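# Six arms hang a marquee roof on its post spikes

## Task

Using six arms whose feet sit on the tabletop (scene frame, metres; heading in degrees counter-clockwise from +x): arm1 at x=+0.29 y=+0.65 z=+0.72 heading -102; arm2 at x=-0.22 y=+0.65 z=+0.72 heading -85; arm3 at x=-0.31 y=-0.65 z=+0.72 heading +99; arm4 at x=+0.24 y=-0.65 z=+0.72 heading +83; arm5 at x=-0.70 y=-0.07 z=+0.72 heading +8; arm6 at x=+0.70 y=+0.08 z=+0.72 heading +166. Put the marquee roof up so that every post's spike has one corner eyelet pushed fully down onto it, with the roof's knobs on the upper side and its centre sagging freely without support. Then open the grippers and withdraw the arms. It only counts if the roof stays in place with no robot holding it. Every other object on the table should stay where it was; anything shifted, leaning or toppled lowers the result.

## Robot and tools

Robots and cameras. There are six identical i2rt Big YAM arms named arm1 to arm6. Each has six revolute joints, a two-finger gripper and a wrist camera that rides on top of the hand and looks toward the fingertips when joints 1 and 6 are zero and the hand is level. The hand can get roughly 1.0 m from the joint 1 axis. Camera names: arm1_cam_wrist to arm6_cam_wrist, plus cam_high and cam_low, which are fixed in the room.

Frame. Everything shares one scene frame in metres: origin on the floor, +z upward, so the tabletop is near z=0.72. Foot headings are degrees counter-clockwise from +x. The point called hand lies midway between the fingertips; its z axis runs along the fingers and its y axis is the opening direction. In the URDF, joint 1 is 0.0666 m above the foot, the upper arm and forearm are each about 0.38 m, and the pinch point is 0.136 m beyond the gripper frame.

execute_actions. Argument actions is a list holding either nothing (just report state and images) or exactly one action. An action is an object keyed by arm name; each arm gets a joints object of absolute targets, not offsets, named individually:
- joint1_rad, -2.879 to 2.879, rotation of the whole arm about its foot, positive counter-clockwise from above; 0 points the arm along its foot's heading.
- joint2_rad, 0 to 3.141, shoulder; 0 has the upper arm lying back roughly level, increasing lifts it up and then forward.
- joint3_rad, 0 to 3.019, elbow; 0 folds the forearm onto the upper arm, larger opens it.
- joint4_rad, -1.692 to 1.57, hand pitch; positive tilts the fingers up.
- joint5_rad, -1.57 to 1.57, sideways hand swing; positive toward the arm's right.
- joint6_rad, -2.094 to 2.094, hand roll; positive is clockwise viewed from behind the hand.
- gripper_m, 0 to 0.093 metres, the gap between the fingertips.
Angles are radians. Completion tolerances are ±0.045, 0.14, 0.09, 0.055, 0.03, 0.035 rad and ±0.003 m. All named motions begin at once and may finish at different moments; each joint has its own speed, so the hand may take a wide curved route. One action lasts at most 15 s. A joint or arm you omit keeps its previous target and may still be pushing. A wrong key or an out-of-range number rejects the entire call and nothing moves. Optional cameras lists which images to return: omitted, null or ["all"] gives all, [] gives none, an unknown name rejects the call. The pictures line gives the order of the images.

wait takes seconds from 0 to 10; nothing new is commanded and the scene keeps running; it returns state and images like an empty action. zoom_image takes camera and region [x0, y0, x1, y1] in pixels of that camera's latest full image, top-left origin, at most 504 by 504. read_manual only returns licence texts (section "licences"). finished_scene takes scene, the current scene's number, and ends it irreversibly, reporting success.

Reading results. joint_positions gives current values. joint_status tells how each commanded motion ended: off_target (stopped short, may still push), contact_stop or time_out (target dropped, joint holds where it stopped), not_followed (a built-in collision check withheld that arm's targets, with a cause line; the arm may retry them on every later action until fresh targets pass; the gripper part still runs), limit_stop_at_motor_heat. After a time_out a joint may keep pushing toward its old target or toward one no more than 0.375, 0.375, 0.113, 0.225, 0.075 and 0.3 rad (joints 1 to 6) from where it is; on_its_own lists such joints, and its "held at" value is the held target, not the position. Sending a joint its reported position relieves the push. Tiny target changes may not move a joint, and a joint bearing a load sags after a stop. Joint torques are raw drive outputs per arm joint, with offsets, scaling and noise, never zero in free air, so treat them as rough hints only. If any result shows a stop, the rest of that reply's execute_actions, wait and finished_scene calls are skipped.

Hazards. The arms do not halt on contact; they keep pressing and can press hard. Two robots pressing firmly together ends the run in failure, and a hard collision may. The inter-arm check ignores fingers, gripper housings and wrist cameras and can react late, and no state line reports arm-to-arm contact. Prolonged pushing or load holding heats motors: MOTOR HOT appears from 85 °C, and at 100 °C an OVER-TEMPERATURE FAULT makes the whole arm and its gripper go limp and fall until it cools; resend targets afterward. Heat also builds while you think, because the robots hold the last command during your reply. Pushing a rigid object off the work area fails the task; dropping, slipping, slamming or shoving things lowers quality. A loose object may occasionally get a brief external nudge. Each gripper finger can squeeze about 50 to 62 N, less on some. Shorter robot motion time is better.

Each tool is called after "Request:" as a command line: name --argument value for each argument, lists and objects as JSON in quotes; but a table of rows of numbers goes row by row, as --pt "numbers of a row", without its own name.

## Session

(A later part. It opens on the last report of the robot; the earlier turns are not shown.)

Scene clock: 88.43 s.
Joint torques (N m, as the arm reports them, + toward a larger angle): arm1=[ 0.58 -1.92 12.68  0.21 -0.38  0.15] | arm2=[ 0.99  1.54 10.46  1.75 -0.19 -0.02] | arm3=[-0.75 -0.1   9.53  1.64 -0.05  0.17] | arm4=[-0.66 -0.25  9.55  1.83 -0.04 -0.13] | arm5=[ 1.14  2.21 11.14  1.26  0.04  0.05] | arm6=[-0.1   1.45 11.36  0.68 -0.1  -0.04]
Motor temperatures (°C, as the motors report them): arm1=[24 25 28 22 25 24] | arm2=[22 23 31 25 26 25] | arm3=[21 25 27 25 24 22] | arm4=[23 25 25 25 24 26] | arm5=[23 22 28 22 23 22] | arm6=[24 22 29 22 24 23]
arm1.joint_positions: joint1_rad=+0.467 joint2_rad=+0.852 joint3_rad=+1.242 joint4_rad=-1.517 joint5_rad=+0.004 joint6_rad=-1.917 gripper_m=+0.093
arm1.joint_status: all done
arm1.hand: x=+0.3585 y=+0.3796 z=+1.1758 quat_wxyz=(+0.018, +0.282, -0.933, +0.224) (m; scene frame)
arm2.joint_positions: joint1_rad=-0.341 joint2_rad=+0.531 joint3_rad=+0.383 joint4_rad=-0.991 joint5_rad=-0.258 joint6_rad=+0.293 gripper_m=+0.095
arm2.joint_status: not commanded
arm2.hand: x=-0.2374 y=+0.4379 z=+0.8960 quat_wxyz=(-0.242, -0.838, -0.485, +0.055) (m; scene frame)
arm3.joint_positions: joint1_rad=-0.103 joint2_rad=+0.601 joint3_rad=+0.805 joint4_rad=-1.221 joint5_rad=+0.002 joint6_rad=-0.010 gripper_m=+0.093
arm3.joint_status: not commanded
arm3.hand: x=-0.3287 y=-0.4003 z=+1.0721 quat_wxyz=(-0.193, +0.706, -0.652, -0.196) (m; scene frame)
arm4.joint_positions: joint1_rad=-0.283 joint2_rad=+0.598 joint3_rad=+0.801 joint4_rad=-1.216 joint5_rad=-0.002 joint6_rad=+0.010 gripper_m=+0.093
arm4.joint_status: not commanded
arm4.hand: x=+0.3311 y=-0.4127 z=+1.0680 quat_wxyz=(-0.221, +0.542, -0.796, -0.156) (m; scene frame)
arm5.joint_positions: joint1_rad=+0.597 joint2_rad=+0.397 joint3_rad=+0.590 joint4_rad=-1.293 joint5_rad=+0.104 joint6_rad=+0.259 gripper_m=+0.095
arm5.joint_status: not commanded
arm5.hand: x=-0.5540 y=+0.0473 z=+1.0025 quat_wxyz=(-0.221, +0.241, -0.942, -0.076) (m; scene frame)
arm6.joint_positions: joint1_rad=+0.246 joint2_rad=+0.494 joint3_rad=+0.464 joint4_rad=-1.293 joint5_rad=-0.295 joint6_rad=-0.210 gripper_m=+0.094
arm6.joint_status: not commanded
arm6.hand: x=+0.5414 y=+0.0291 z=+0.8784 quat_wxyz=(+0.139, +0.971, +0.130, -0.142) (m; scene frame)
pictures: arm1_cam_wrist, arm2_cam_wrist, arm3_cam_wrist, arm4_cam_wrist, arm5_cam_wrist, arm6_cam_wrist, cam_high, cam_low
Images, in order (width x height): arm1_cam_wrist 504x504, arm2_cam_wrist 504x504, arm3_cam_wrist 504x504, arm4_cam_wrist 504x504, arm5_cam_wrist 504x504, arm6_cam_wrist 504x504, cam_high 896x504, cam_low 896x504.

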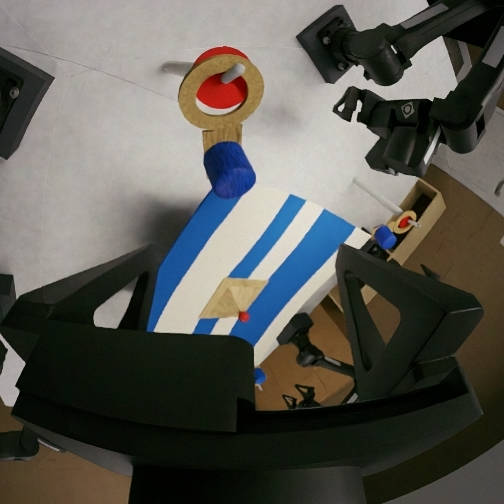

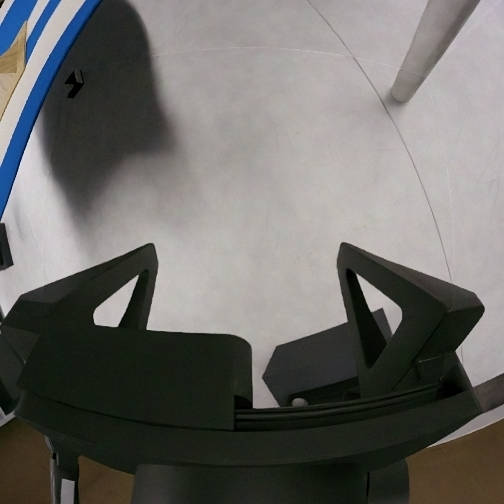

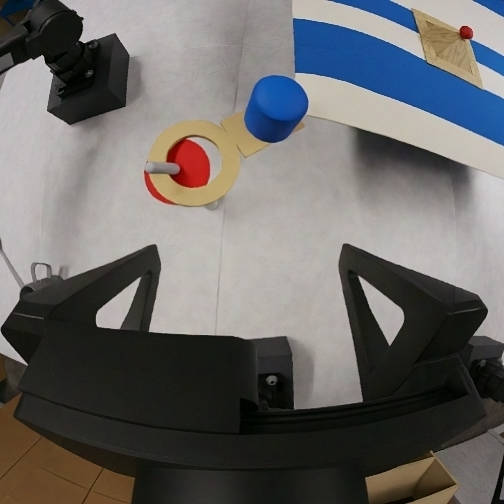

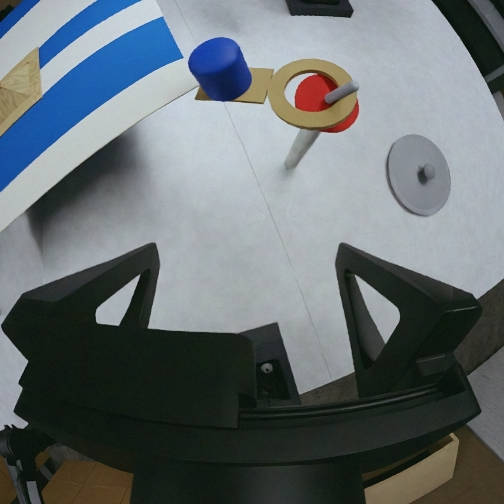

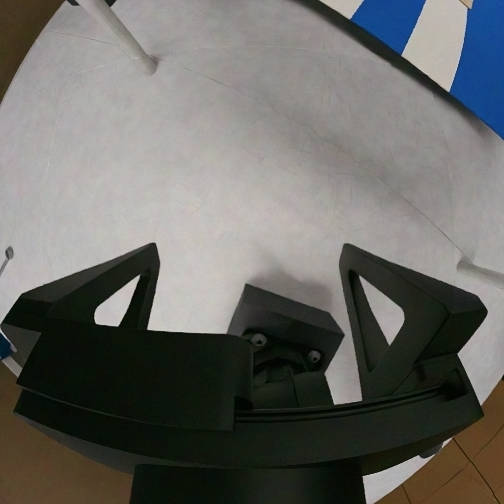

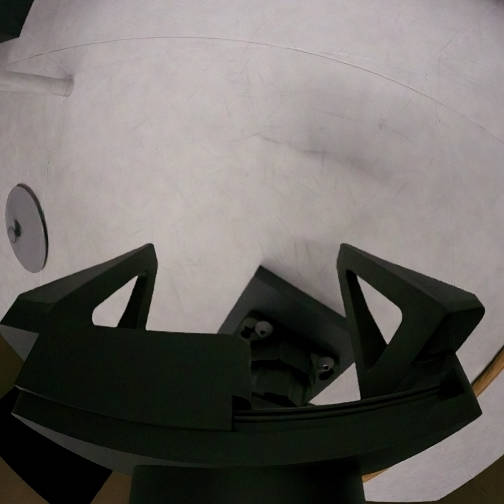

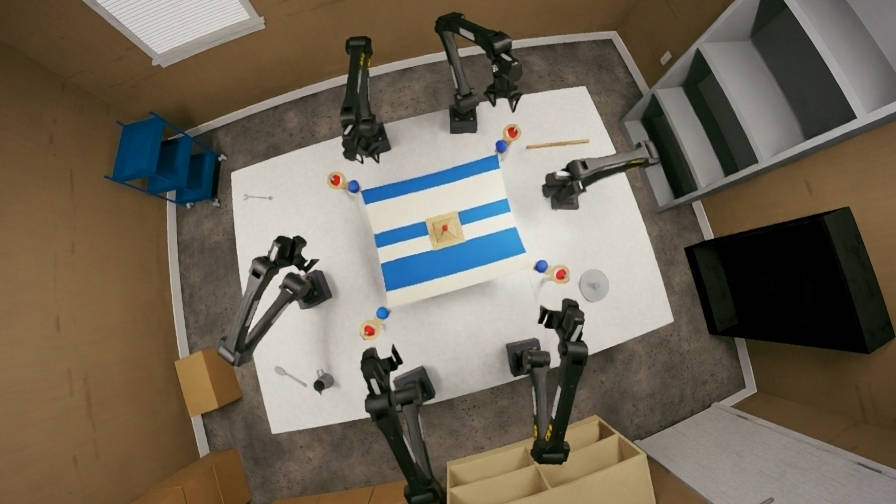

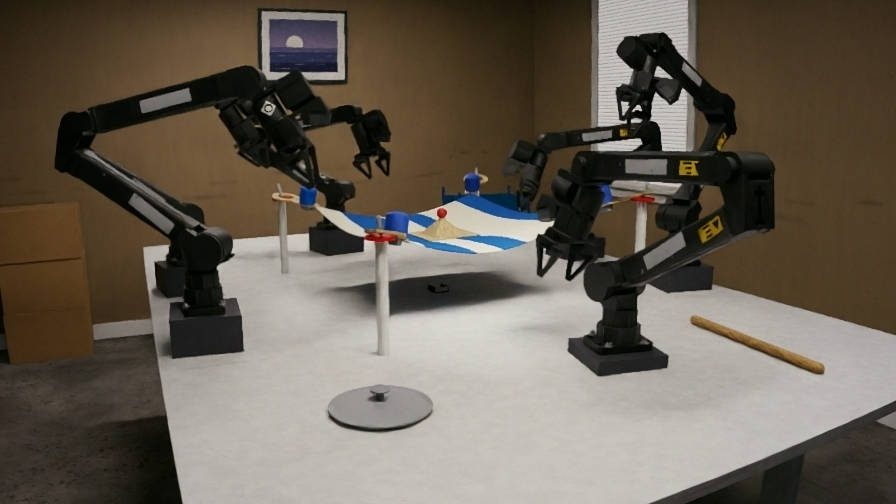

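Request:
execute_actions --actions '[{"arm1":{"joints":{"joint2_rad":0.45,"joint3_rad":1.1,"joint4_rad":-1.4}},"arm3":{"joints":{"joint2_rad":0.35,"joint3_rad":0.7}},"arm4":{"joints":{"joint2_rad":0.35,"joint3_rad":0.7}}}]' --cameras '["cam_low","cam_high"]'

Scene clock: 90.83 s.
Joint torques (N m, as the arm reports them, + toward a larger angle): arm1=[ 0.76  3.45  8.2   1.97 -0.36  0.18] | arm2=[ 1.23  1.32 10.4   1.64 -0.22 -0.04] | arm3=[-0.72  3.24  9.42  1.6  -0.05  0.17] | arm4=[-1.54  2.88  9.37  1.77 -0.03 -0.17] | arm5=[ 1.09  2.37 11.14  1.26  0.04  0.05] | arm6=[-0.12  1.44 11.38  0.68 -0.1  -0.04]
Motor temperatures (°C, as the motors report them): arm1=[24 25 28 22 25 24] | arm2=[22 23 31 25 26 25] | arm3=[21 25 27 25 24 22] | arm4=[23 25 25 25 24 26] | arm5=[23 22 28 22 23 22] | arm6=[24 22 29 22 24 23]
arm1.joint_positions: joint1_rad=+0.467 joint2_rad=+0.447 joint3_rad=+1.108 joint4_rad=-1.425 joint5_rad=+0.004 joint6_rad=-1.917 gripper_m=+0.093
arm1.joint_status: all done
arm1.hand: x=+0.3364 y=+0.4710 z=+1.2111 quat_wxyz=(+0.026, +0.266, -0.879, +0.395) (m; scene frame)
arm2.joint_positions: joint1_rad=-0.341 joint2_rad=+0.531 joint3_rad=+0.383 joint4_rad=-0.991 joint5_rad=-0.258 joint6_rad=+0.293 gripper_m=+0.095
arm2.joint_status: not commanded
arm2.hand: x=-0.2374 y=+0.4379 z=+0.8960 quat_wxyz=(-0.242, -0.838, -0.485, +0.055) (m; scene frame)
arm3.joint_positions: joint1_rad=-0.103 joint2_rad=+0.342 joint3_rad=+0.704 joint4_rad=-1.214 joint5_rad=+0.002 joint6_rad=-0.010 gripper_m=+0.093
arm3.joint_status: all done
arm3.hand: x=-0.3258 y=-0.4445 z=+1.0746 quat_wxyz=(-0.246, +0.687, -0.635, -0.253) (m; scene frame)
arm4.joint_positions: joint1_rad=-0.283 joint2_rad=+0.345 joint3_rad=+0.700 joint4_rad=-1.211 joint5_rad=-0.002 joint6_rad=+0.010 gripper_m=+0.093
arm4.joint_status: all done
arm4.hand: x=+0.3156 y=-0.4534 z=+1.0699 quat_wxyz=(-0.282, +0.529, -0.776, -0.198) (m; scene frame)
arm5.joint_positions: joint1_rad=+0.597 joint2_rad=+0.397 joint3_rad=+0.590 joint4_rad=-1.293 joint5_rad=+0.104 joint6_rad=+0.259 gripper_m=+0.095
arm5.joint_status: not commanded
arm5.hand: x=-0.5540 y=+0.0473 z=+1.0025 quat_wxyz=(-0.221, +0.241, -0.942, -0.076) (m; scene frame)
arm6.joint_positions: joint1_rad=+0.246 joint2_rad=+0.494 joint3_rad=+0.464 joint4_rad=-1.293 joint5_rad=-0.295 joint6_rad=-0.210 gripper_m=+0.094
arm6.joint_status: not commanded
arm6.hand: x=+0.5414 y=+0.0291 z=+0.8784 quat_wxyz=(+0.139, +0.971, +0.130, -0.142) (m; scene frame)
pictures: cam_high, cam_low
Images, in order (width x height): cam_high 896x504, cam_low 896x504.

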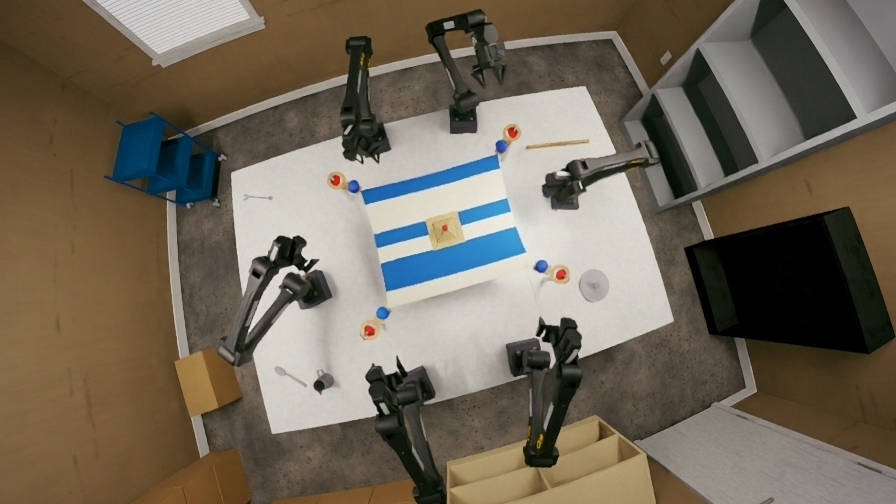

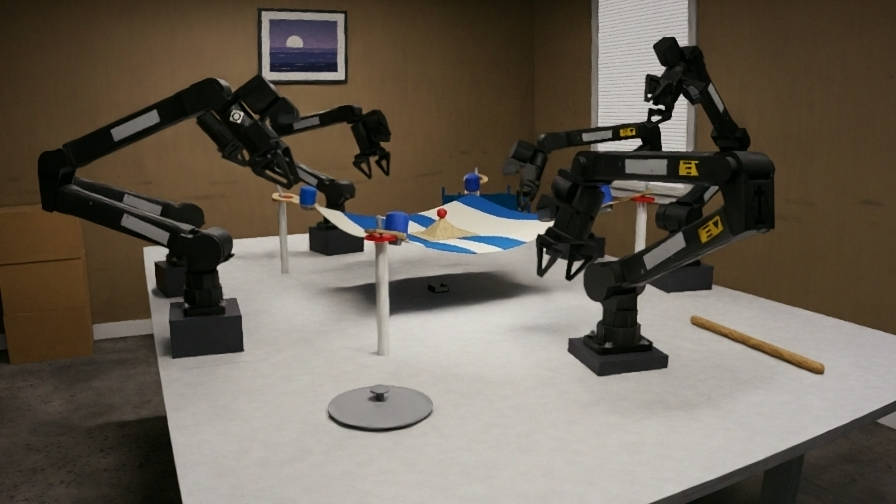

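Request:
zoom_image --camera "cam_low" --region '[440, 155, 520, 205]'

Request:
zoom_image --camera "cam_low" --region '[590, 165, 670, 215]'

Request:
zoom_image --camera "cam_low" --region '[260, 170, 340, 220]'

Region (440, 155, 520, 205) of cam_low's 896x504 image, scaled by 6.300, with more detail than that image has; it fills the top 315 rows of this view, and the rest is white.

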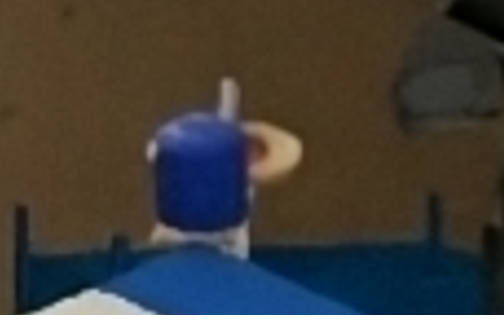

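Region (590, 165, 670, 215) of cam_low's 896x504 image, scaled by 6.300, with more detail than that image has; it fills the top 315 rows of this view, and the rest is white.

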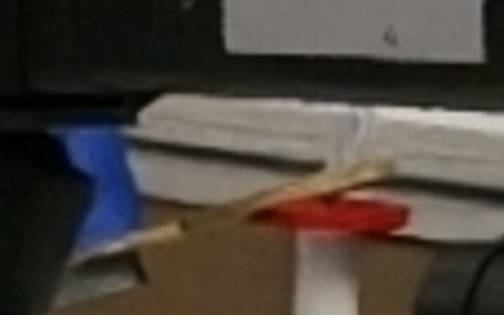

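Region (260, 170, 340, 220) of cam_low's 896x504 image, scaled by 6.300, with more detail than that image has; it fills the top 315 rows of this view, and the rest is white.

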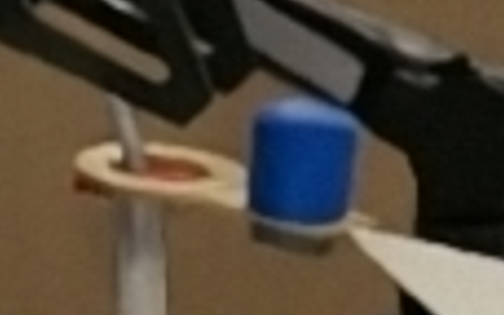

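Request:
zoom_image --camera "cam_high" --region '[310, 155, 390, 215]'

Request:
zoom_image --camera "cam_high" --region '[470, 110, 550, 170]'

Region (310, 155, 390, 215) of cam_high's 896x504 image, scaled by 6.300, with more detail than that image has; it fills the top 378 rows of this view, and the rest is white.

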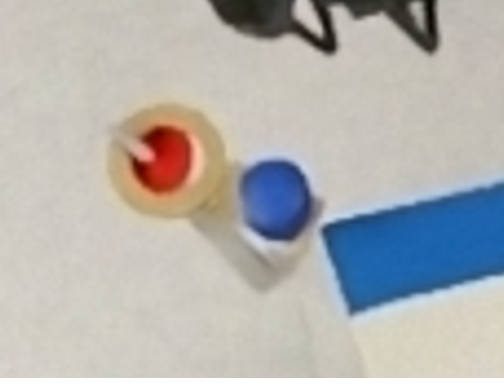

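Region (470, 110, 550, 170) of cam_high's 896x504 image, scaled by 6.300, with more detail than that image has; it fills the top 378 rows of this view, and the rest is white.

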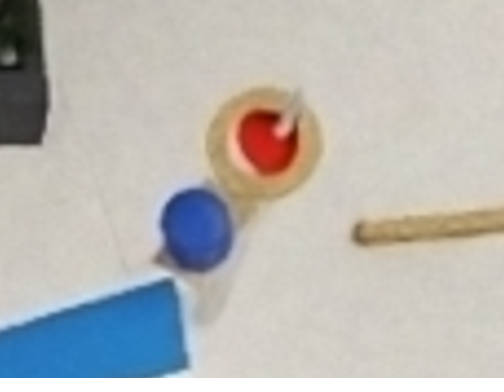

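Request:
execute_actions --actions '[{"arm5":{"joints":{"joint4_rad":-0.7,"joint1_rad":0.75,"joint6_rad":0.0}}}]' --cameras '["arm5_cam_wrist","cam_high"]'

Scene clock: 92.83 s.
Joint torques (N m, as the arm reports them, + toward a larger angle): arm1=[ 0.63  3.5   8.12  1.94 -0.35  0.16] | arm2=[ 0.87  1.43 10.37  1.58 -0.22  0.03] | arm3=[-0.75  3.22  9.42  1.61 -0.05  0.17] | arm4=[-0.44  3.6   9.31  1.85 -0.05 -0.15] | arm5=[ 1.33  1.47 11.67  2.68  0.   -0.05] | arm6=[-0.07  1.44 11.36  0.67 -0.1  -0.04]
Motor temperatures (°C, as the motors report them): arm1=[24 25 28 22 25 24] | arm2=[22 23 31 25 26 25] | arm3=[21 25 27 25 24 22] | arm4=[23 25 25 25 24 26] | arm5=[23 22 28 22 23 22] | arm6=[24 22 29 22 24 23]
arm1.joint_positions: joint1_rad=+0.467 joint2_rad=+0.447 joint3_rad=+1.108 joint4_rad=-1.425 joint5_rad=+0.004 joint6_rad=-1.917 gripper_m=+0.093
arm1.joint_status: not commanded
arm1.hand: x=+0.3364 y=+0.4710 z=+1.2111 quat_wxyz=(+0.026, +0.266, -0.879, +0.395) (m; scene frame)
arm2.joint_positions: joint1_rad=-0.341 joint2_rad=+0.531 joint3_rad=+0.383 joint4_rad=-0.991 joint5_rad=-0.258 joint6_rad=+0.293 gripper_m=+0.095
arm2.joint_status: not commanded
arm2.hand: x=-0.2374 y=+0.4379 z=+0.8960 quat_wxyz=(-0.242, -0.838, -0.485, +0.055) (m; scene frame)
arm3.joint_positions: joint1_rad=-0.103 joint2_rad=+0.342 joint3_rad=+0.704 joint4_rad=-1.214 joint5_rad=+0.002 joint6_rad=-0.010 gripper_m=+0.093
arm3.joint_status: not commanded
arm3.hand: x=-0.3258 y=-0.4445 z=+1.0746 quat_wxyz=(-0.246, +0.687, -0.635, -0.253) (m; scene frame)
arm4.joint_positions: joint1_rad=-0.283 joint2_rad=+0.345 joint3_rad=+0.700 joint4_rad=-1.211 joint5_rad=-0.002 joint6_rad=+0.010 gripper_m=+0.093
arm4.joint_status: not commanded
arm4.hand: x=+0.3156 y=-0.4534 z=+1.0699 quat_wxyz=(-0.282, +0.529, -0.776, -0.198) (m; scene frame)
arm5.joint_positions: joint1_rad=+0.747 joint2_rad=+0.397 joint3_rad=+0.590 joint4_rad=-0.717 joint5_rad=+0.104 joint6_rad=+0.010 gripper_m=+0.095
arm5.joint_status: all done
arm5.hand: x=-0.5121 y=+0.1486 z=+1.0979 quat_wxyz=(-0.460, +0.361, -0.788, -0.191) (m; scene frame)
arm6.joint_positions: joint1_rad=+0.246 joint2_rad=+0.494 joint3_rad=+0.464 joint4_rad=-1.293 joint5_rad=-0.295 joint6_rad=-0.210 gripper_m=+0.094
arm6.joint_status: not commanded
arm6.hand: x=+0.5414 y=+0.0291 z=+0.8784 quat_wxyz=(+0.139, +0.971, +0.130, -0.142) (m; scene frame)
pictures: arm5_cam_wrist, cam_high
Images, in order (width x height): arm5_cam_wrist 504x504, cam_high 896x504.

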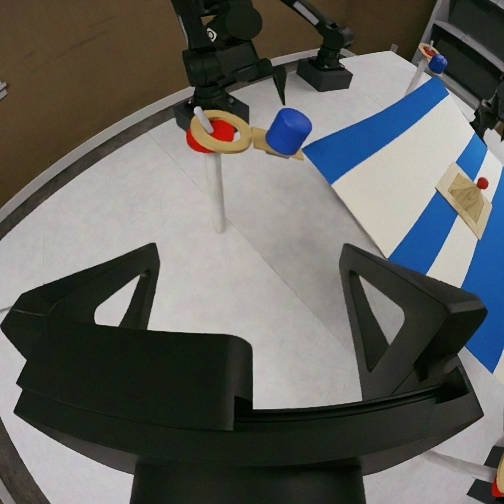

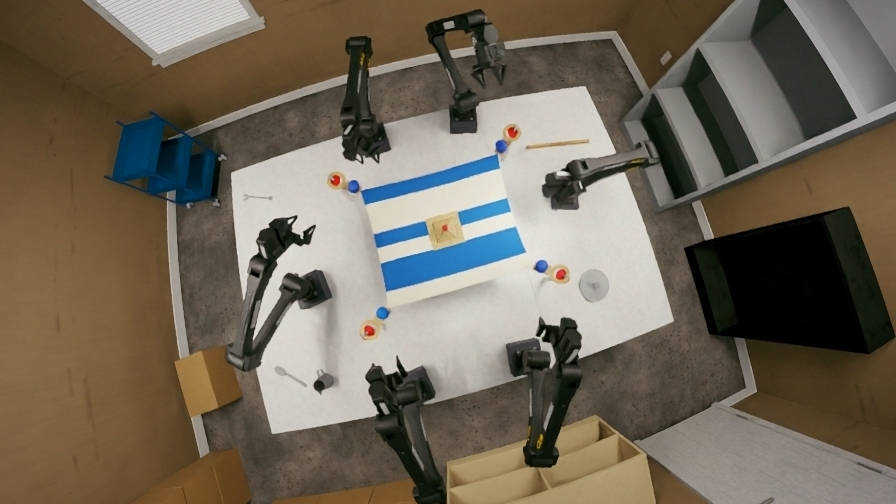

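Request:
zoom_image --camera "arm5_cam_wrist" --region '[170, 90, 330, 190]'

Region (170, 90, 330, 190) of arm5_cam_wrist's 504x504 image, scaled by 3.150, with more detail than that image has; it fills the top 315 rows of this view, and the rest is white.

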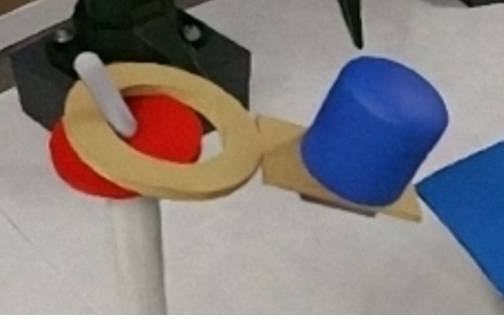

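Request:
finished_scene --scene 1

The scene is finished: the task was done.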